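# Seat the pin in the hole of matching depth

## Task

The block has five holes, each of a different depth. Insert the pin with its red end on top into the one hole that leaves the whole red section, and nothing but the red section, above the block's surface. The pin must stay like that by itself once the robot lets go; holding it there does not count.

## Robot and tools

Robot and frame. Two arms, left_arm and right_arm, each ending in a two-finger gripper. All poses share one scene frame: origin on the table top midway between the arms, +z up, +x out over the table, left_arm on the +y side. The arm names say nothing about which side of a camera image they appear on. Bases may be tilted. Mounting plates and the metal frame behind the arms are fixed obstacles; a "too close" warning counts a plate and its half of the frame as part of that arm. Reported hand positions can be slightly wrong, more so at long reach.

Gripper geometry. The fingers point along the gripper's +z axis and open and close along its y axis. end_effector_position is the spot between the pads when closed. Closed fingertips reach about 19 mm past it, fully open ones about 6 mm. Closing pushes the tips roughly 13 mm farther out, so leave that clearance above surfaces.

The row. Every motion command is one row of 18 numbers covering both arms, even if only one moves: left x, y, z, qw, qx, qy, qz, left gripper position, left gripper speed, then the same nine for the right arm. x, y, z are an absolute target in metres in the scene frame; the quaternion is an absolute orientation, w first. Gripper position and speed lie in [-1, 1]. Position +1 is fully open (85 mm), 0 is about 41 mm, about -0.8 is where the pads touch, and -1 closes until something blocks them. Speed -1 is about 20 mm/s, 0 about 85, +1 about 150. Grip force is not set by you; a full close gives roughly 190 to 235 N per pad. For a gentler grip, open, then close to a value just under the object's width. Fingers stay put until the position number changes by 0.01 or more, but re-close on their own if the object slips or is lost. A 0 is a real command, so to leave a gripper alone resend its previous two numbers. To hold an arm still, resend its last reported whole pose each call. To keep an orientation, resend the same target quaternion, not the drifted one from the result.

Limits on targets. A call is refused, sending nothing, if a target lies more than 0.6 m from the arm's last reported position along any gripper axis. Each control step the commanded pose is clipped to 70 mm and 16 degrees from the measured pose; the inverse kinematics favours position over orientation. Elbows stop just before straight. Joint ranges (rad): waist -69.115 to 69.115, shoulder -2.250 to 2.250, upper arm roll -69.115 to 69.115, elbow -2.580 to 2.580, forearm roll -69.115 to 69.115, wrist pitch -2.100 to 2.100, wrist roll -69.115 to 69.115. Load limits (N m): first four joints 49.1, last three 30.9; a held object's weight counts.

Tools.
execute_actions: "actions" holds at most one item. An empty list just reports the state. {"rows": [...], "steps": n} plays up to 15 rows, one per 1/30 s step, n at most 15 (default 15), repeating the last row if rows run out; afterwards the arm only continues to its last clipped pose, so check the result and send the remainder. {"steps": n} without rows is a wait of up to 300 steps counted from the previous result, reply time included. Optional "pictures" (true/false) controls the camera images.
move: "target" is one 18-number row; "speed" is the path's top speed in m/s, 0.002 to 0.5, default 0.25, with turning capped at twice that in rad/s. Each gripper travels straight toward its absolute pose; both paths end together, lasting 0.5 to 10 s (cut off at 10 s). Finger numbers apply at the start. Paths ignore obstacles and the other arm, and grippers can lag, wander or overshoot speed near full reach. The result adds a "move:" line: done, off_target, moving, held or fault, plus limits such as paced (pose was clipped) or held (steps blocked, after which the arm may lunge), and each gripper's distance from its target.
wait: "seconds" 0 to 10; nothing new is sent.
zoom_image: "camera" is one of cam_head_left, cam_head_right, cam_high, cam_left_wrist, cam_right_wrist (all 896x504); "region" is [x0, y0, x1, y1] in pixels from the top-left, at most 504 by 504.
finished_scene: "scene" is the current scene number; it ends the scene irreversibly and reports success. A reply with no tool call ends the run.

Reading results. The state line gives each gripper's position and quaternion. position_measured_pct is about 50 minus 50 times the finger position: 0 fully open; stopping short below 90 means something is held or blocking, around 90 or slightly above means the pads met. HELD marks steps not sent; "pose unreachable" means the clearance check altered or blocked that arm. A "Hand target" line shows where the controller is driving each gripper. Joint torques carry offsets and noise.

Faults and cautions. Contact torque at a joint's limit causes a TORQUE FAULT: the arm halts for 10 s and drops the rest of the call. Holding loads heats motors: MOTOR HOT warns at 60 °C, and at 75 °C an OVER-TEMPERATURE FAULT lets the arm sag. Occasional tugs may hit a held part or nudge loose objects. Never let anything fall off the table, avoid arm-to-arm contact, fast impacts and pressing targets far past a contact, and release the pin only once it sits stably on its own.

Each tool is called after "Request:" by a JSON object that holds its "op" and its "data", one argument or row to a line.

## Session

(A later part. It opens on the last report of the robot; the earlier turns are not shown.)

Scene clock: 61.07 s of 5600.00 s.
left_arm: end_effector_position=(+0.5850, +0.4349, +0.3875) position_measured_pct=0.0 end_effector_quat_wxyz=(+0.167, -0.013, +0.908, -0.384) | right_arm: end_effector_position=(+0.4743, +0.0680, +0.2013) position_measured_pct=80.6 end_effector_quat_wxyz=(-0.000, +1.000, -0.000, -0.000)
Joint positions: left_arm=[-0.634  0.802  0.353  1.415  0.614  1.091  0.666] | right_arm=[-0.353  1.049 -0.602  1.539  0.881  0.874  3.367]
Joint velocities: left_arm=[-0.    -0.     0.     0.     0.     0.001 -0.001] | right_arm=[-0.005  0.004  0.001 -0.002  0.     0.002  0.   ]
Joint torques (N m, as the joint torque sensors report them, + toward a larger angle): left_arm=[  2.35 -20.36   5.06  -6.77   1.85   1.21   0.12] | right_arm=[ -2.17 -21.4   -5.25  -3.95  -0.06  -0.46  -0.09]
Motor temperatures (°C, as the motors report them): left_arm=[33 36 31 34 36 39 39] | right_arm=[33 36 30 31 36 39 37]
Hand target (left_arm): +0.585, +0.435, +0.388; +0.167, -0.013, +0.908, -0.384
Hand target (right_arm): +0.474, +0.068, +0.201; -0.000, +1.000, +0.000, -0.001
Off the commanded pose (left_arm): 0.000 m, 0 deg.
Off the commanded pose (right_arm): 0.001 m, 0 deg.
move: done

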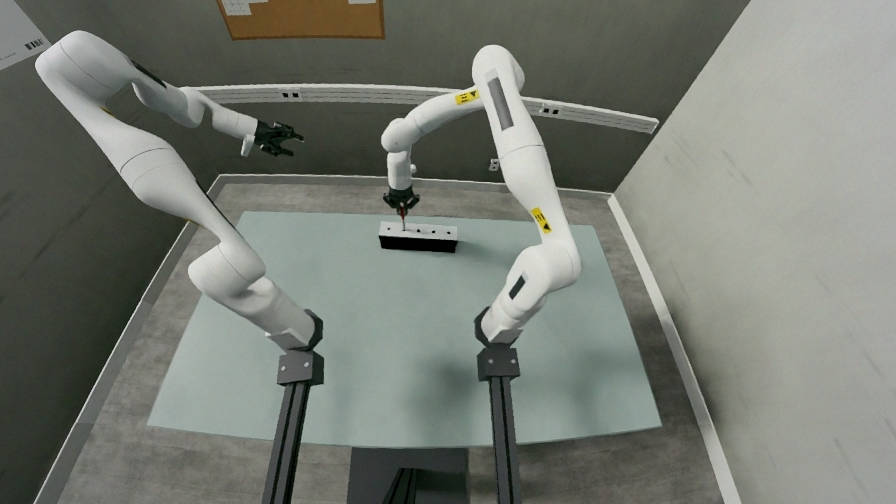

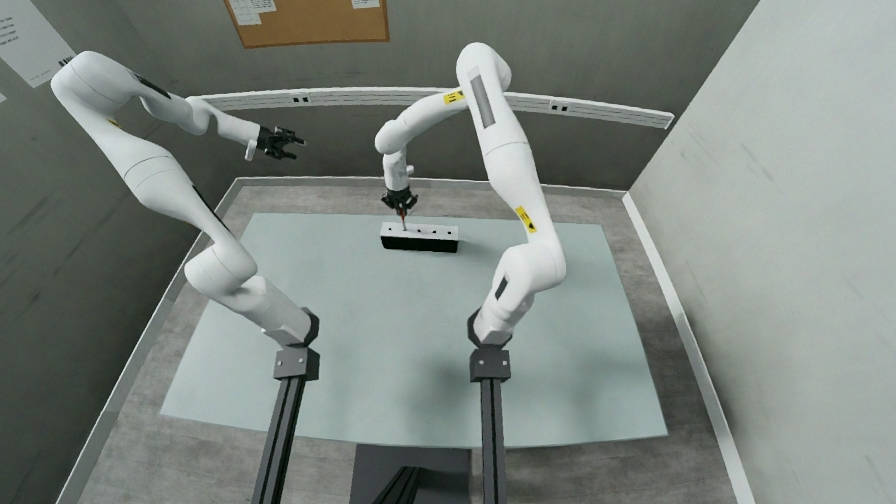

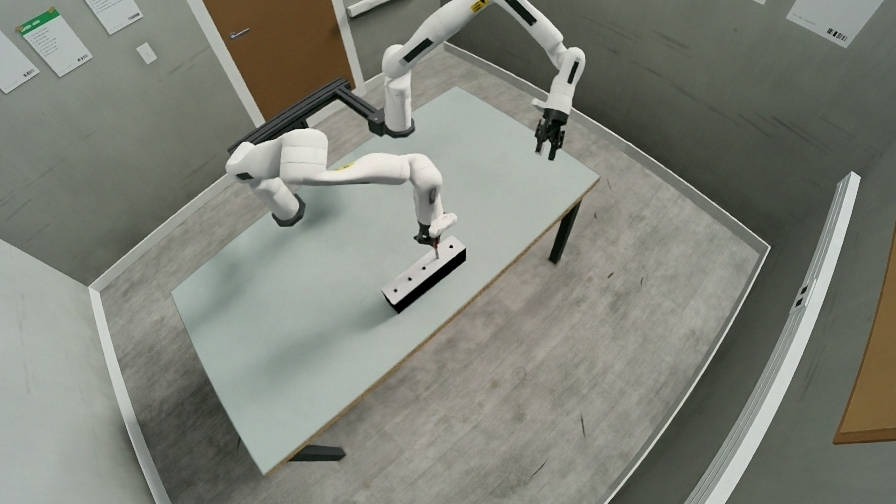

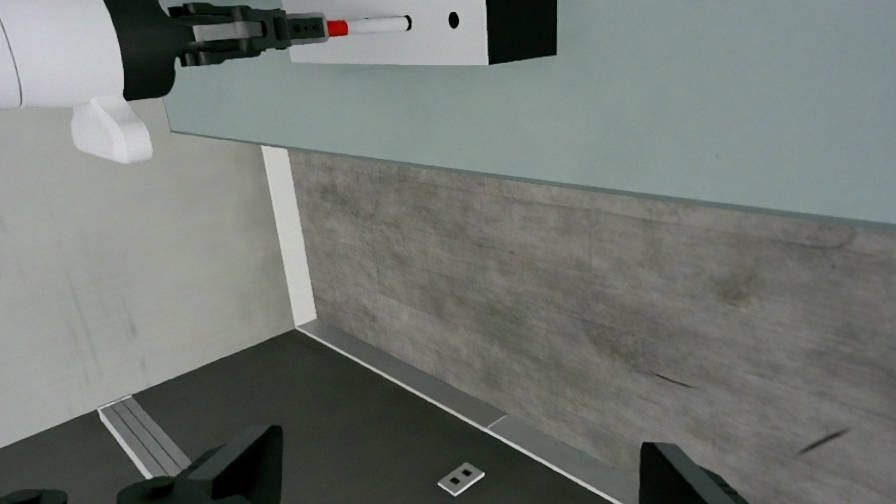

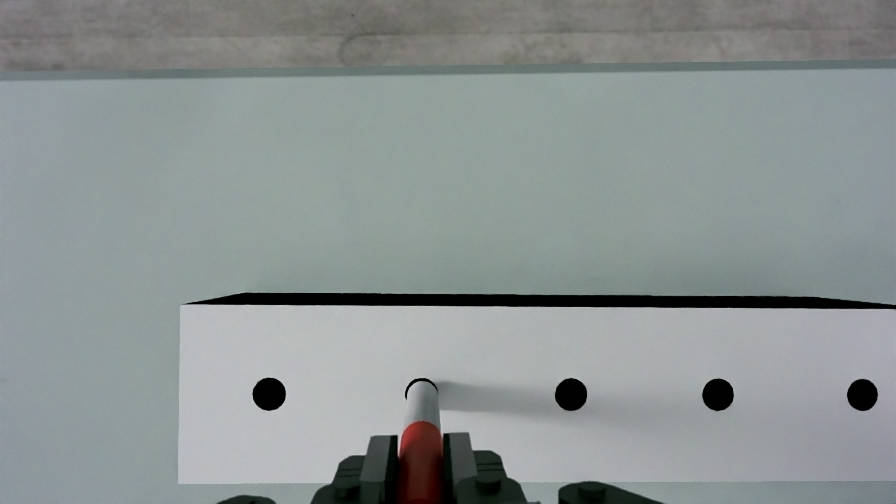

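Request:
{"op": "move", "data": {
  "target": [0.585,0.4349,0.3875,0.167,-0.013,0.908,-0.384,1,0,0.474,0.0685,0.190,0,1,0,0,-1,0],
  "speed": 0.015
}}

Scene clock: 62.90 s of 5600.00 s.
left_arm: end_effector_position=(+0.5850, +0.4349, +0.3875) position_measured_pct=0.0 end_effector_quat_wxyz=(+0.167, -0.013, +0.908, -0.384) | right_arm: end_effector_position=(+0.4741, +0.0685, +0.1901) position_measured_pct=80.6 end_effector_quat_wxyz=(-0.000, +1.000, -0.000, +0.000)
Joint positions: left_arm=[-0.634  0.802  0.353  1.415  0.614  1.091  0.666] | right_arm=[-0.358  1.069 -0.59   1.537  0.896  0.856  3.357]
Joint velocities: left_arm=[ 0.     0.     0.    -0.     0.002 -0.002  0.001] | right_arm=[-0.001  0.001 -0.001 -0.001  0.    -0.002 -0.   ]
Joint torques (N m, as the joint torque sensors report them, + toward a larger angle): left_arm=[  2.12 -20.55   4.87  -6.83   1.81   1.32   0.12] | right_arm=[ -1.94 -21.61  -5.38  -3.8   -0.02  -0.12  -0.04]
Motor temperatures (°C, as the motors report them): left_arm=[33 36 31 34 36 39 39] | right_arm=[33 36 30 31 36 39 37]
Hand target (left_arm): +0.585, +0.435, +0.388; +0.167, -0.013, +0.908, -0.384
Hand target (right_arm): +0.474, +0.069, +0.190; +0.000, +1.000, -0.000, +0.000
Off the commanded pose (left_arm): 0.000 m, 0 deg.
Off the commanded pose (right_arm): 0.000 m, 0 deg.
move: done

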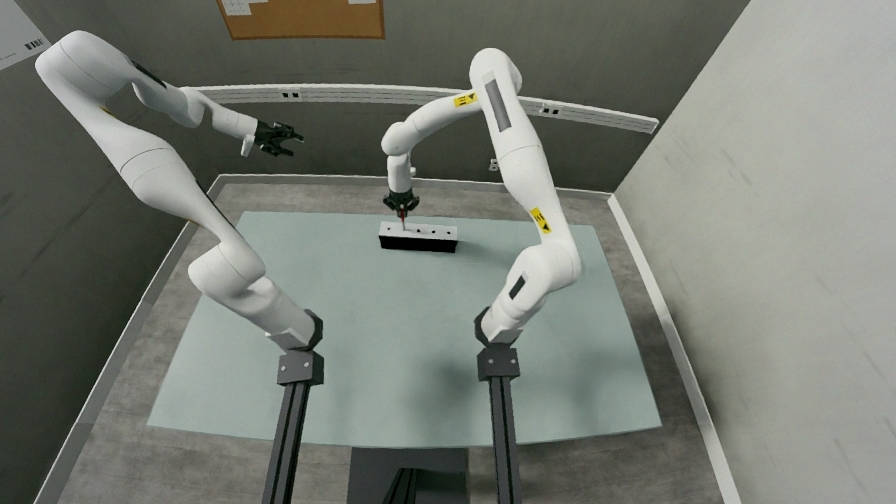

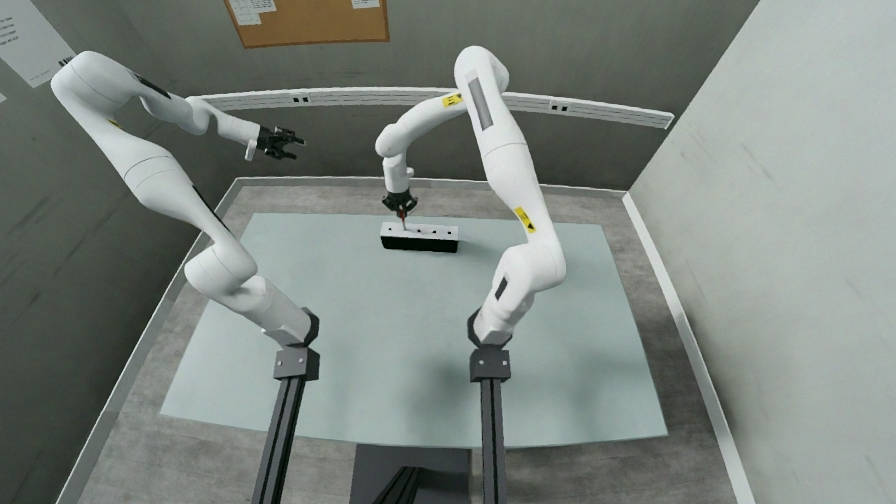

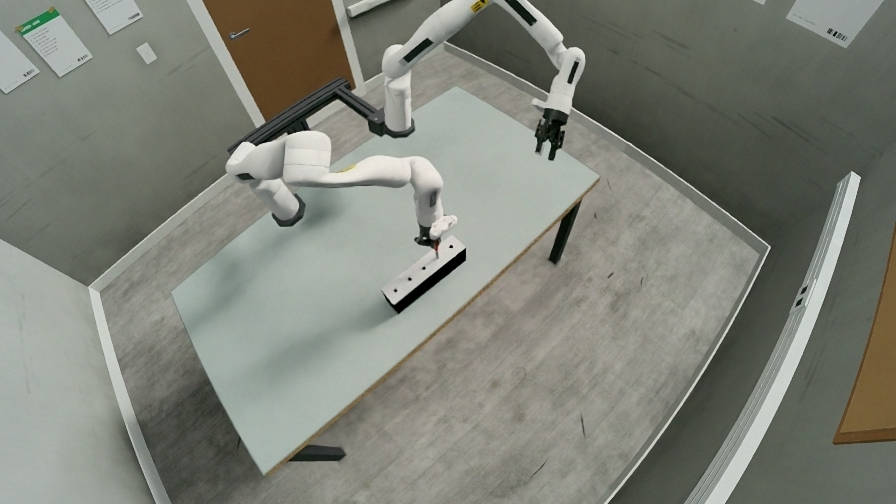

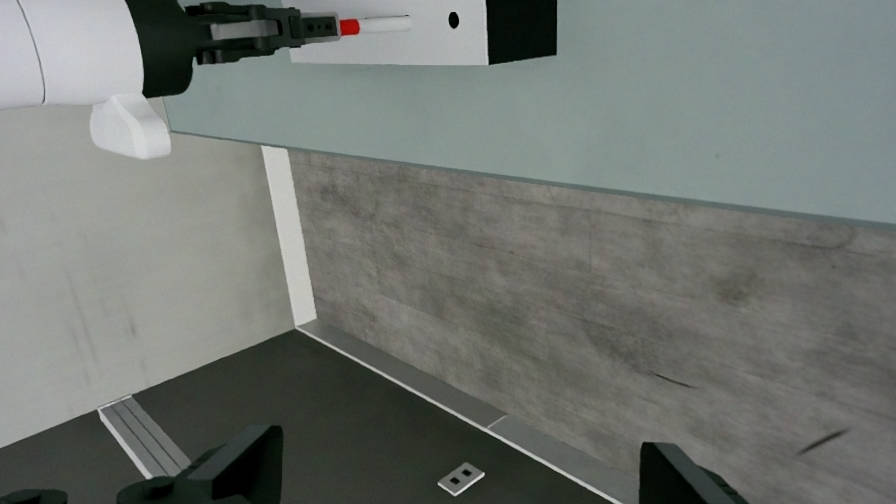

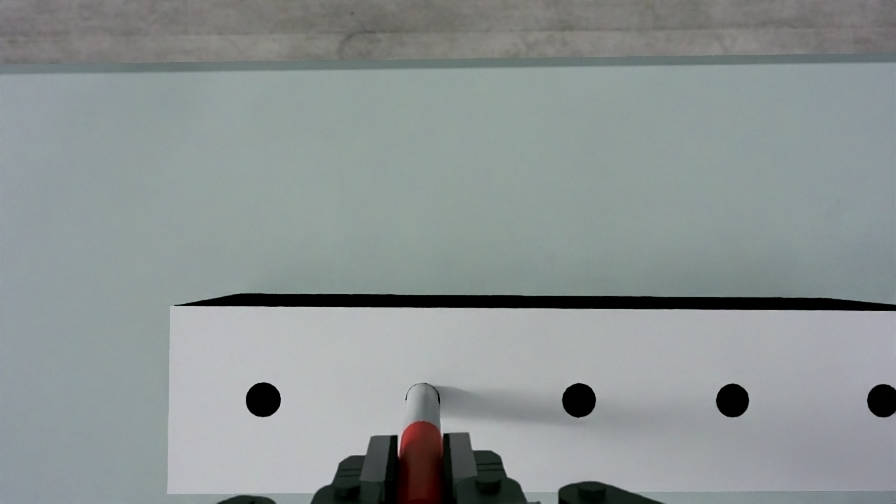

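Request:
{"op": "move", "data": {
  "target": [0.585,0.4349,0.3875,0.167,-0.013,0.908,-0.384,1,0,0.474,0.0685,0.151,0,1,0,0,-1,0],
  "speed": 0.025
}}

Scene clock: 65.33 s of 5600.00 s.
left_arm: end_effector_position=(+0.5850, +0.4349, +0.3875) position_measured_pct=0.0 end_effector_quat_wxyz=(+0.167, -0.013, +0.908, -0.384) | right_arm: end_effector_position=(+0.4743, +0.0687, +0.1556) position_measured_pct=80.6 end_effector_quat_wxyz=(+0.000, +1.000, -0.000, +0.001)
Joint positions: left_arm=[-0.634  0.802  0.353  1.415  0.614  1.091  0.666] | right_arm=[-0.369  1.129 -0.555  1.528  0.939  0.803  3.329]
Joint velocities: left_arm=[-0.     0.002 -0.     0.002  0.001 -0.001 -0.001] | right_arm=[-0.     0.     0.003  0.    -0.    -0.002  0.   ]
Joint torques (N m, as the joint torque sensors report them, + toward a larger angle): left_arm=[  2.34 -20.44   5.18  -6.83   1.8    1.43   0.18] | right_arm=[ -1.81 -14.33  -2.97  -5.35   1.38  -2.6   -0.09]
Motor temperatures (°C, as the motors report them): left_arm=[33 36 31 34 36 39 39] | right_arm=[33 36 30 31 36 39 37]
Hand target (left_arm): +0.585, +0.435, +0.388; +0.167, -0.013, +0.908, -0.384
Hand target (right_arm): +0.474, +0.069, +0.151; +0.000, +1.000, -0.000, +0.000
Off the commanded pose (left_arm): 0.000 m, 0 deg.
Off the commanded pose (right_arm): 0.005 m, 0 deg.
move: off_target (right_arm)

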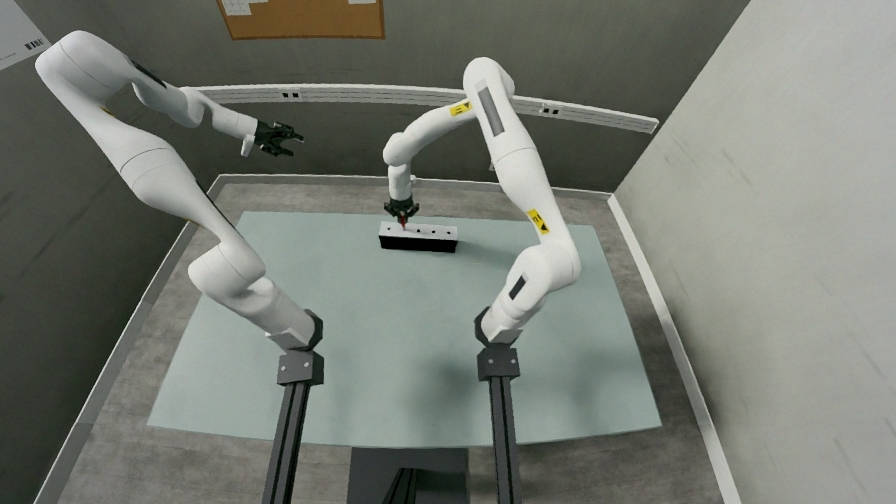

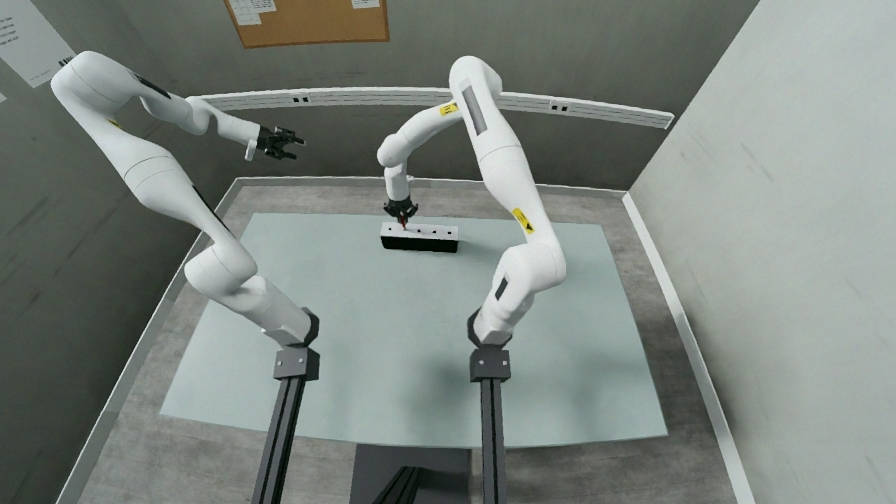

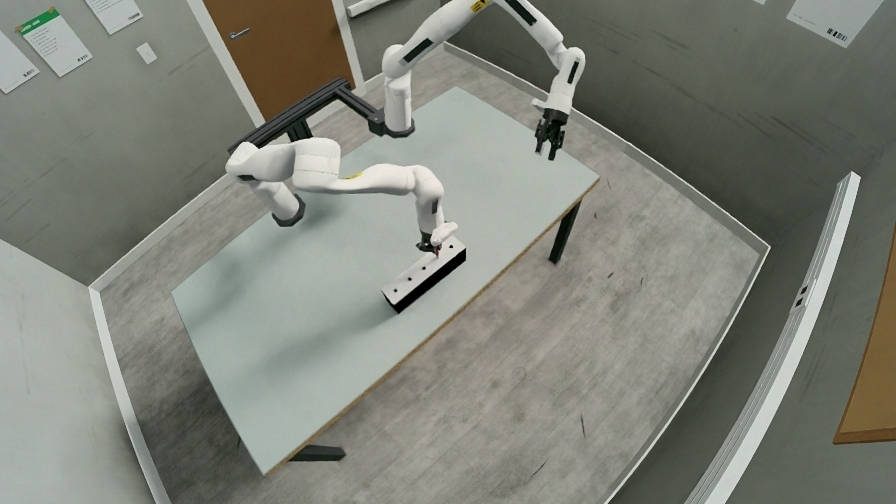

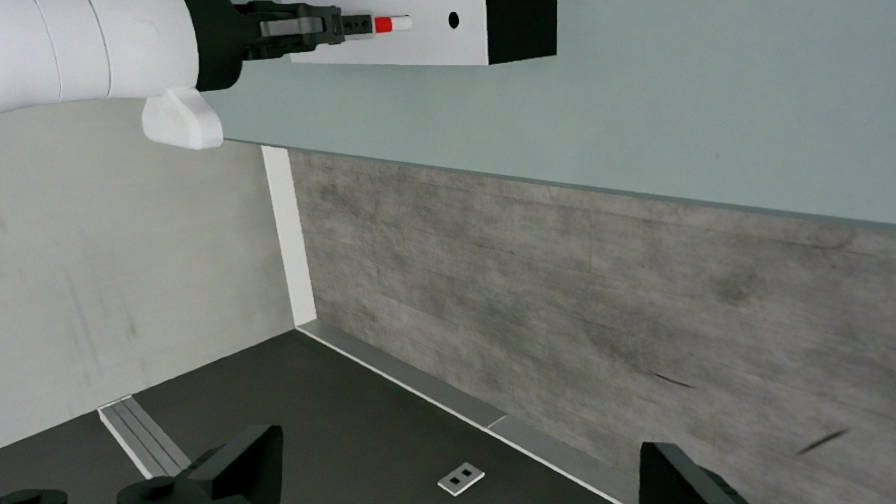

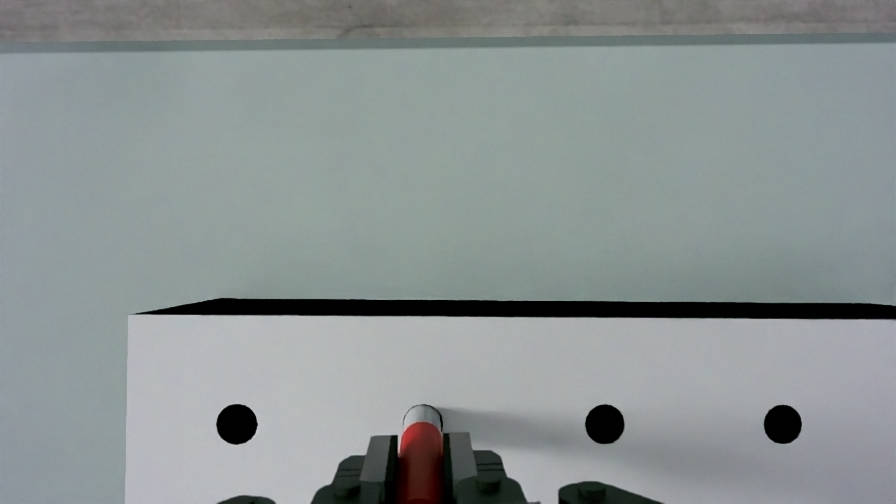

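Request:
{"op": "move", "data": {
  "target": [0.585,0.4349,0.3875,0.167,-0.013,0.908,-0.384,1,0,0.474,0.0685,0.204,0,1,0,0,-1,0],
  "speed": 0.06
}}

Request:
{"op": "move", "data": {
  "target": [0.585,0.4349,0.3875,0.167,-0.013,0.908,-0.384,1,0,0.476,0.1286,0.201,0,1,0,0,-1,0],
  "speed": 0.08
}}

Request:
{"op": "zoom_image", "data": {
  "camera": "cam_right_wrist",
  "region": [370,350,470,440]
}}

Scene clock: 68.30 s of 5600.00 s.
left_arm: end_effector_position=(+0.5850, +0.4349, +0.3875) position_measured_pct=0.0 end_effector_quat_wxyz=(+0.167, -0.013, +0.908, -0.384) | right_arm: end_effector_position=(+0.4738, +0.0685, +0.2039) position_measured_pct=80.6 end_effector_quat_wxyz=(+0.000, +1.000, +0.000, -0.000)
Joint positions: left_arm=[-0.634  0.802  0.353  1.415  0.614  1.091  0.666] | right_arm=[-0.354  1.045 -0.603  1.539  0.878  0.878  3.369]
Joint velocities: left_arm=[-0.    -0.     0.    -0.    -0.    -0.001  0.001] | right_arm=[ 0.002 -0.003 -0.     0.    -0.     0.     0.001]
Joint torques (N m, as the joint torque sensors report them, + toward a larger angle): left_arm=[  2.25 -20.37   4.89  -6.8    1.7    1.27   0.12] | right_arm=[ -1.68 -21.28  -5.45  -3.6   -0.14  -0.04   0.25]
Motor temperatures (°C, as the motors report them): left_arm=[33 36 31 34 36 39 39] | right_arm=[33 36 30 31 36 39 37]
Hand target (left_arm): +0.585, +0.435, +0.388; +0.167, -0.013, +0.908, -0.384
Hand target (right_arm): +0.474, +0.068, +0.204; +0.000, +1.000, +0.000, -0.000
Off the commanded pose (left_arm): 0.000 m, 0 deg.
Off the commanded pose (right_arm): 0.000 m, 0 deg.
move: done

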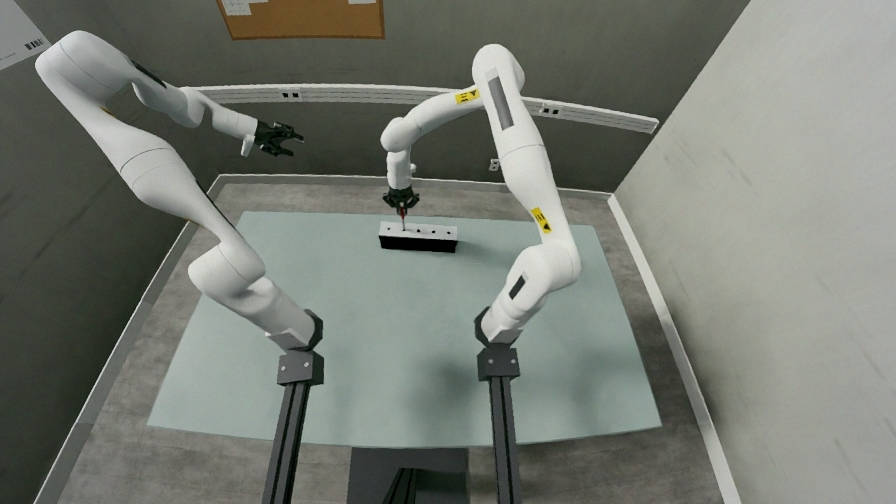

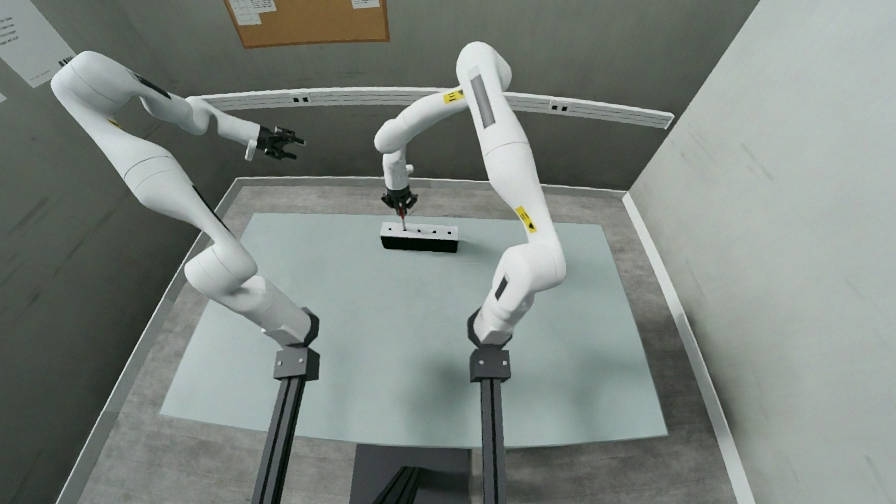

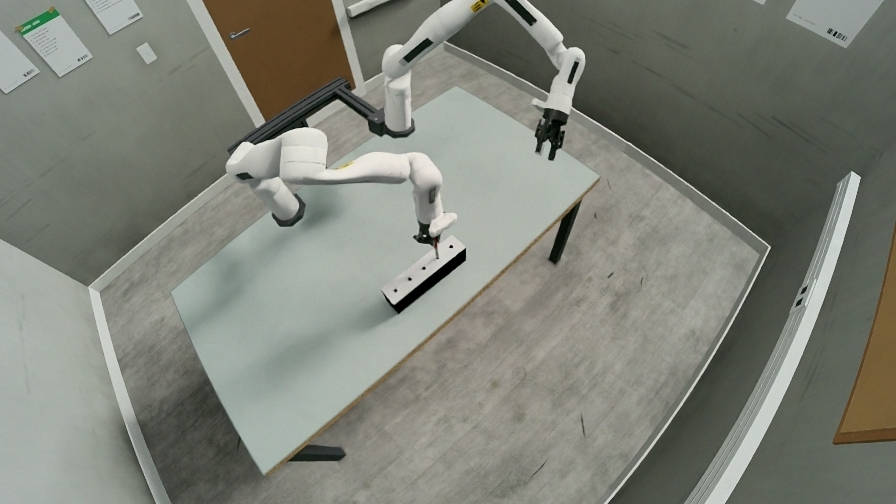

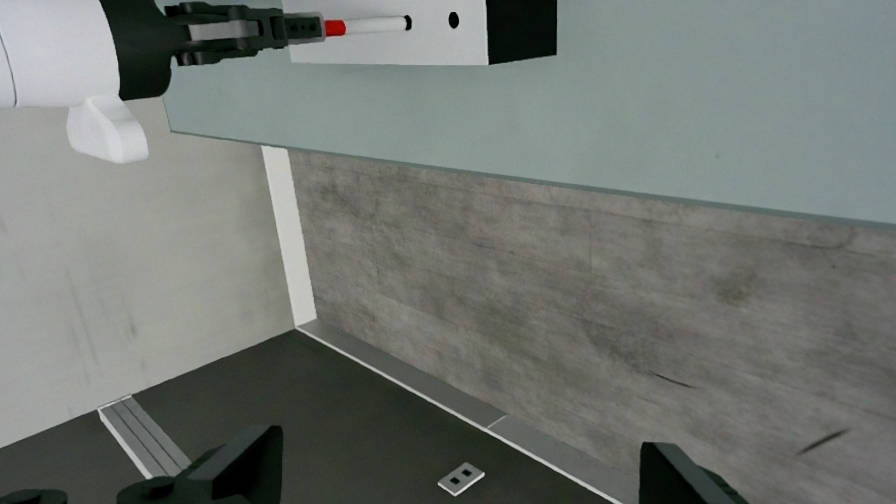

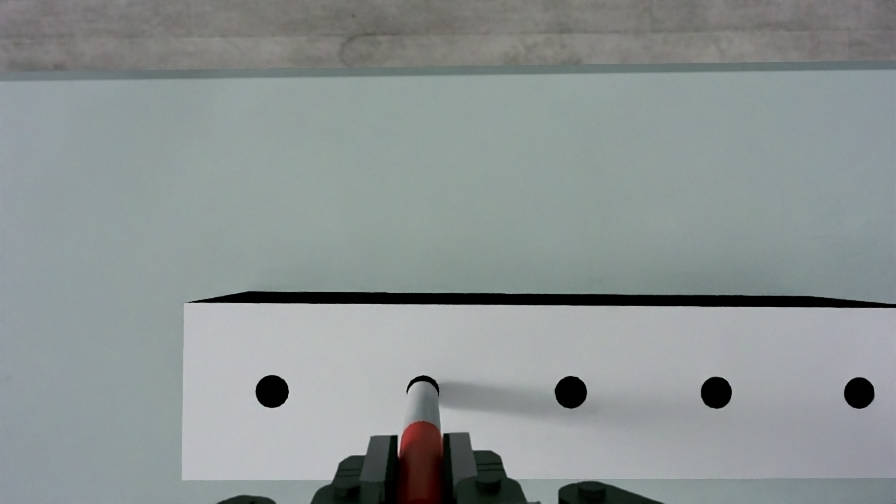

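Scene clock: 69.37 s of 5600.00 s.
left_arm: end_effector_position=(+0.5850, +0.4349, +0.3875) position_measured_pct=0.0 end_effector_quat_wxyz=(+0.167, -0.013, +0.908, -0.384) | right_arm: end_effector_position=(+0.4763, +0.1284, +0.2013) position_measured_pct=80.6 end_effector_quat_wxyz=(-0.000, +1.000, -0.000, -0.000)
Joint positions: left_arm=[-0.634  0.802  0.353  1.415  0.614  1.091  0.666] | right_arm=[-0.458  1.118 -0.612  1.371  0.85   0.96   3.371]
Joint velocities: left_arm=[-0.     0.001  0.     0.     0.    -0.001  0.002] | right_arm=[-0.004  0.006  0.    -0.003 -0.     0.002  0.   ]
Joint torques (N m, as the joint torque sensors report them, + toward a larger angle): left_arm=[  2.2  -20.23   4.96  -6.57   1.75   1.31   0.21] | right_arm=[ -1.44 -23.11  -5.39  -3.65  -0.08  -0.08   0.22]
Motor temperatures (°C, as the motors report them): left_arm=[33 36 31 34 36 39 39] | right_arm=[33 36 30 31 36 39 37]
Hand target (left_arm): +0.585, +0.435, +0.388; +0.167, -0.013, +0.908, -0.384
Hand target (right_arm): +0.476, +0.129, +0.201; -0.000, +1.000, +0.000, -0.000
Off the commanded pose (left_arm): 0.000 m, 0 deg.
Off the commanded pose (right_arm): 0.000 m, 0 deg.
move: done

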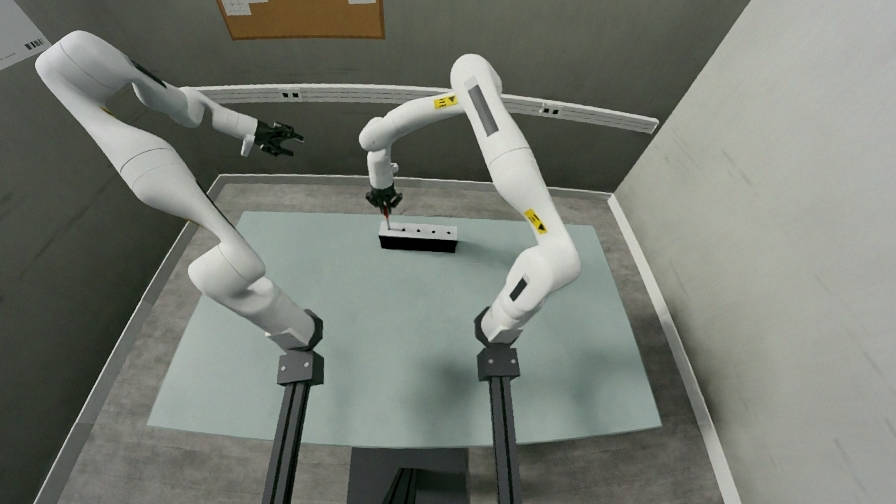

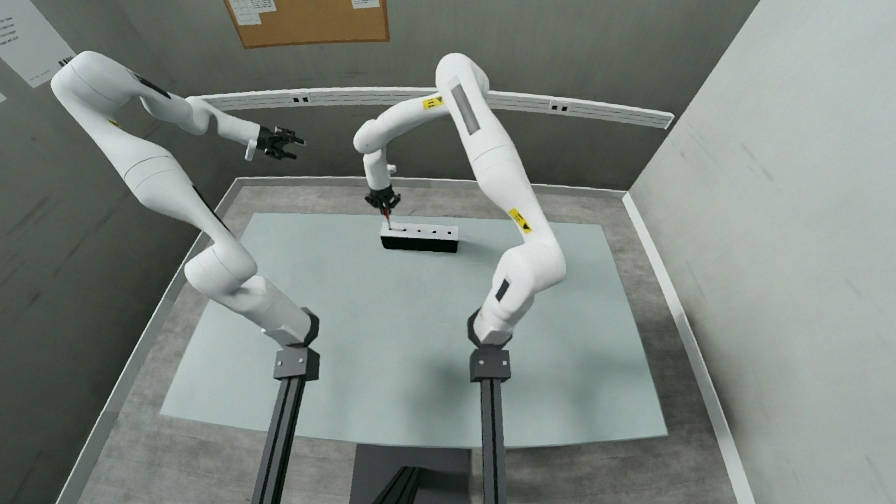

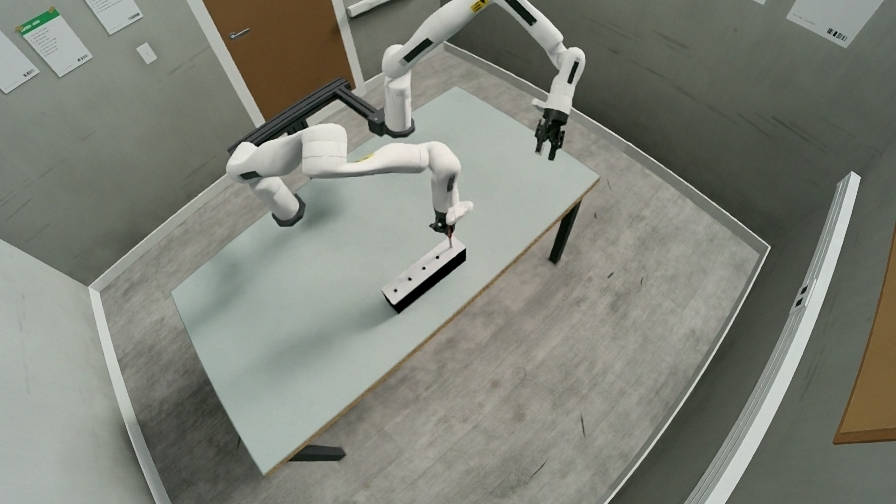

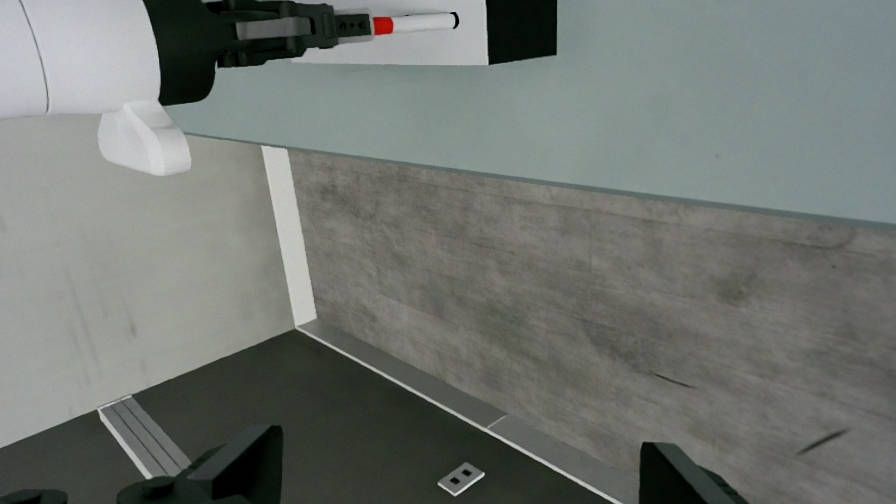

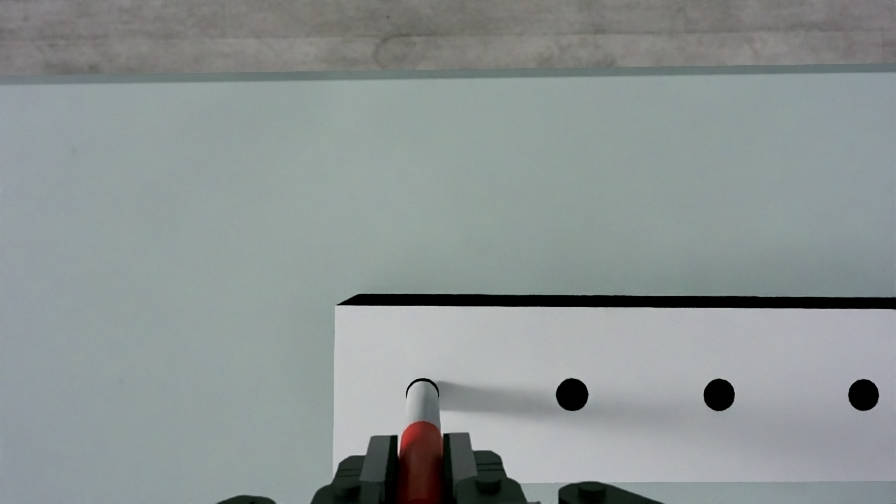

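Region (370, 350, 470, 440) of cam_right_wrist's 896x504 image, scaled by 5.040; it fills the top 454 rows of this view, and the rest is white.

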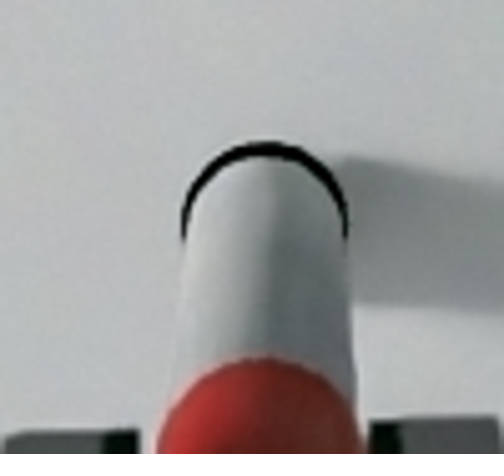

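Request:
{"op": "move", "data": {
  "target": [0.585,0.4349,0.3875,0.167,-0.013,0.908,-0.384,1,0,0.476,0.1284,0.160,0,1,0,0,-1,0],
  "speed": 0.022
}}

Scene clock: 72.07 s of 5600.00 s.
left_arm: end_effector_position=(+0.5850, +0.4349, +0.3875) position_measured_pct=0.0 end_effector_quat_wxyz=(+0.167, -0.013, +0.908, -0.384) | right_arm: end_effector_position=(+0.4761, +0.1284, +0.1601) position_measured_pct=80.6 end_effector_quat_wxyz=(-0.000, +1.000, -0.000, +0.000)
Joint positions: left_arm=[-0.634  0.802  0.353  1.415  0.614  1.091  0.666] | right_arm=[-0.465  1.187 -0.58   1.362  0.889  0.9    3.35 ]
Joint velocities: left_arm=[ 0.    -0.001 -0.     0.001 -0.001  0.001 -0.002] | right_arm=[ 0.     0.001  0.    -0.     0.     0.    -0.001]
Joint torques (N m, as the joint torque sensors report them, + toward a larger angle): left_arm=[  2.22 -20.32   5.05  -6.7    1.87   1.36   0.05] | right_arm=[ -2.12 -22.93  -5.21  -3.74  -0.17  -0.01  -0.08]
Motor temperatures (°C, as the motors report them): left_arm=[33 36 31 34 36 39 39] | right_arm=[33 36 30 31 36 39 37]
Hand target (left_arm): +0.585, +0.435, +0.388; +0.167, -0.013, +0.908, -0.384
Hand target (right_arm): +0.476, +0.128, +0.160; -0.000, +1.000, -0.000, +0.000
Off the commanded pose (left_arm): 0.000 m, 0 deg.
Off the commanded pose (right_arm): 0.000 m, 0 deg.
move: done

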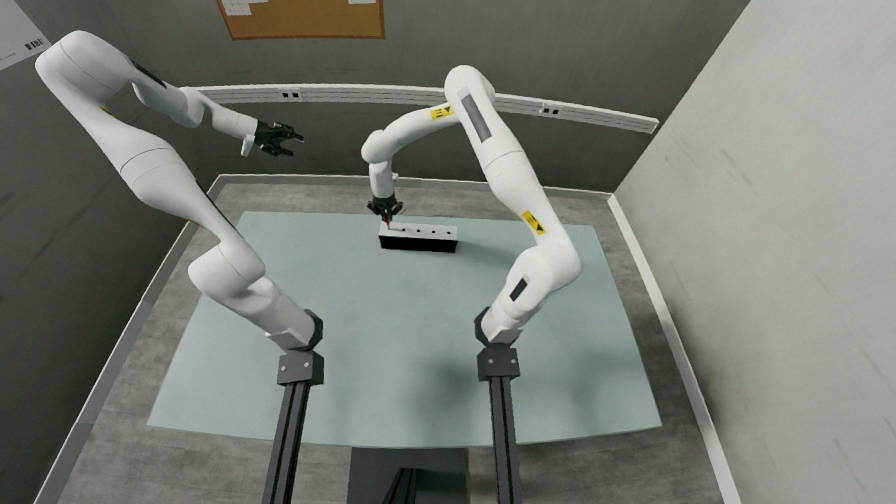

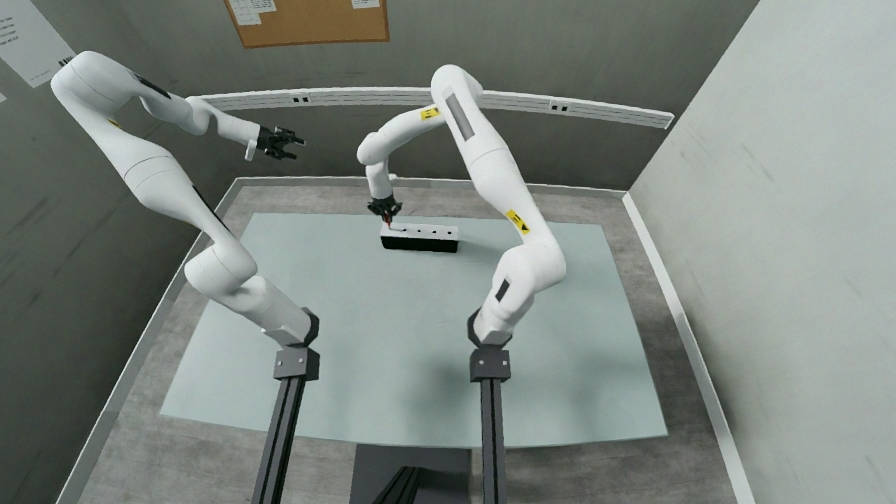

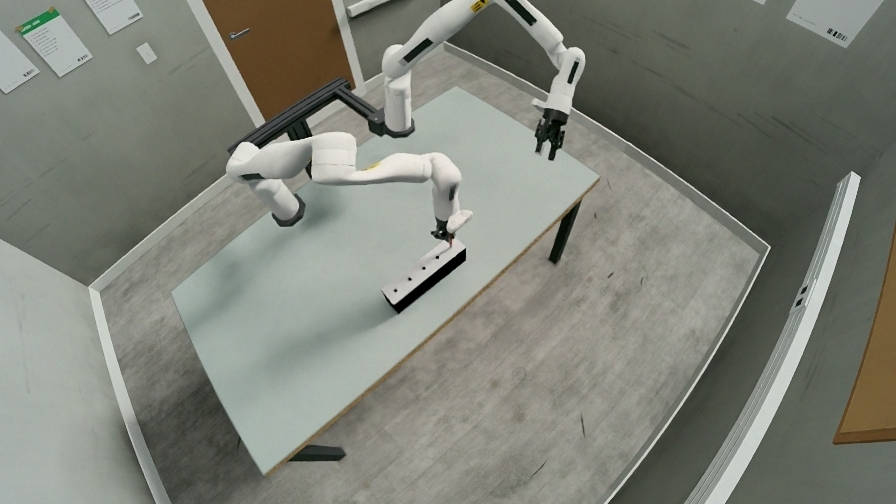

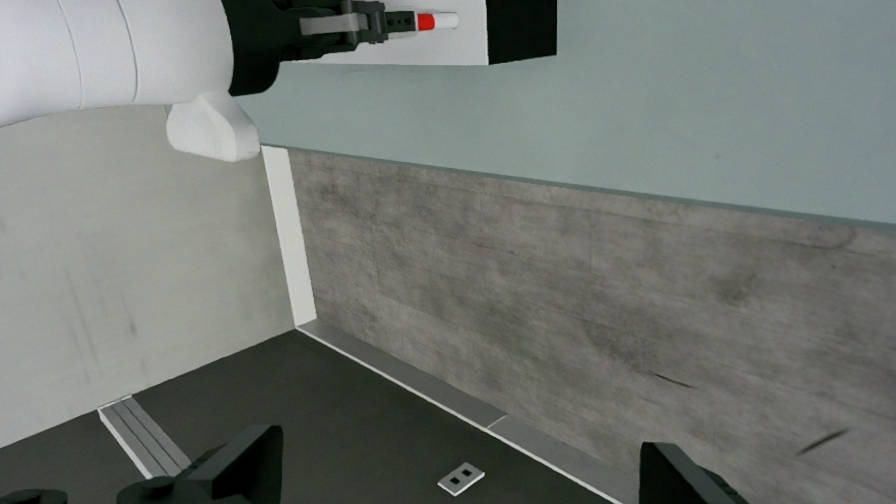

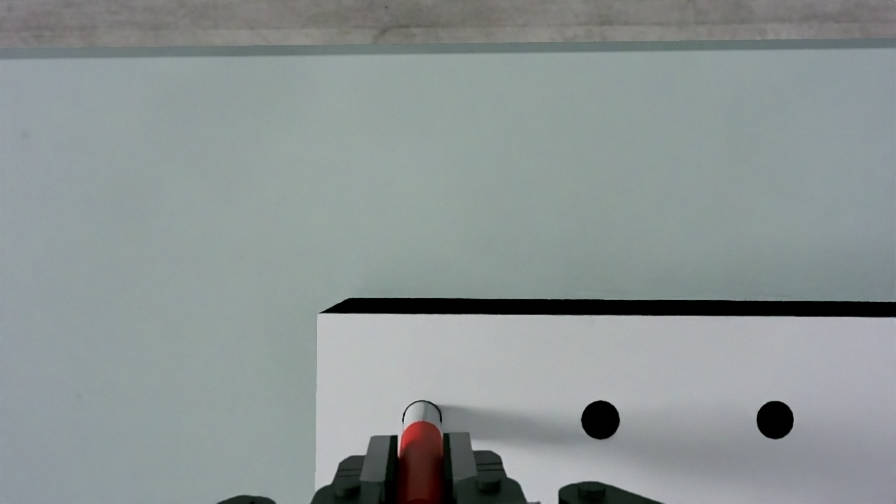

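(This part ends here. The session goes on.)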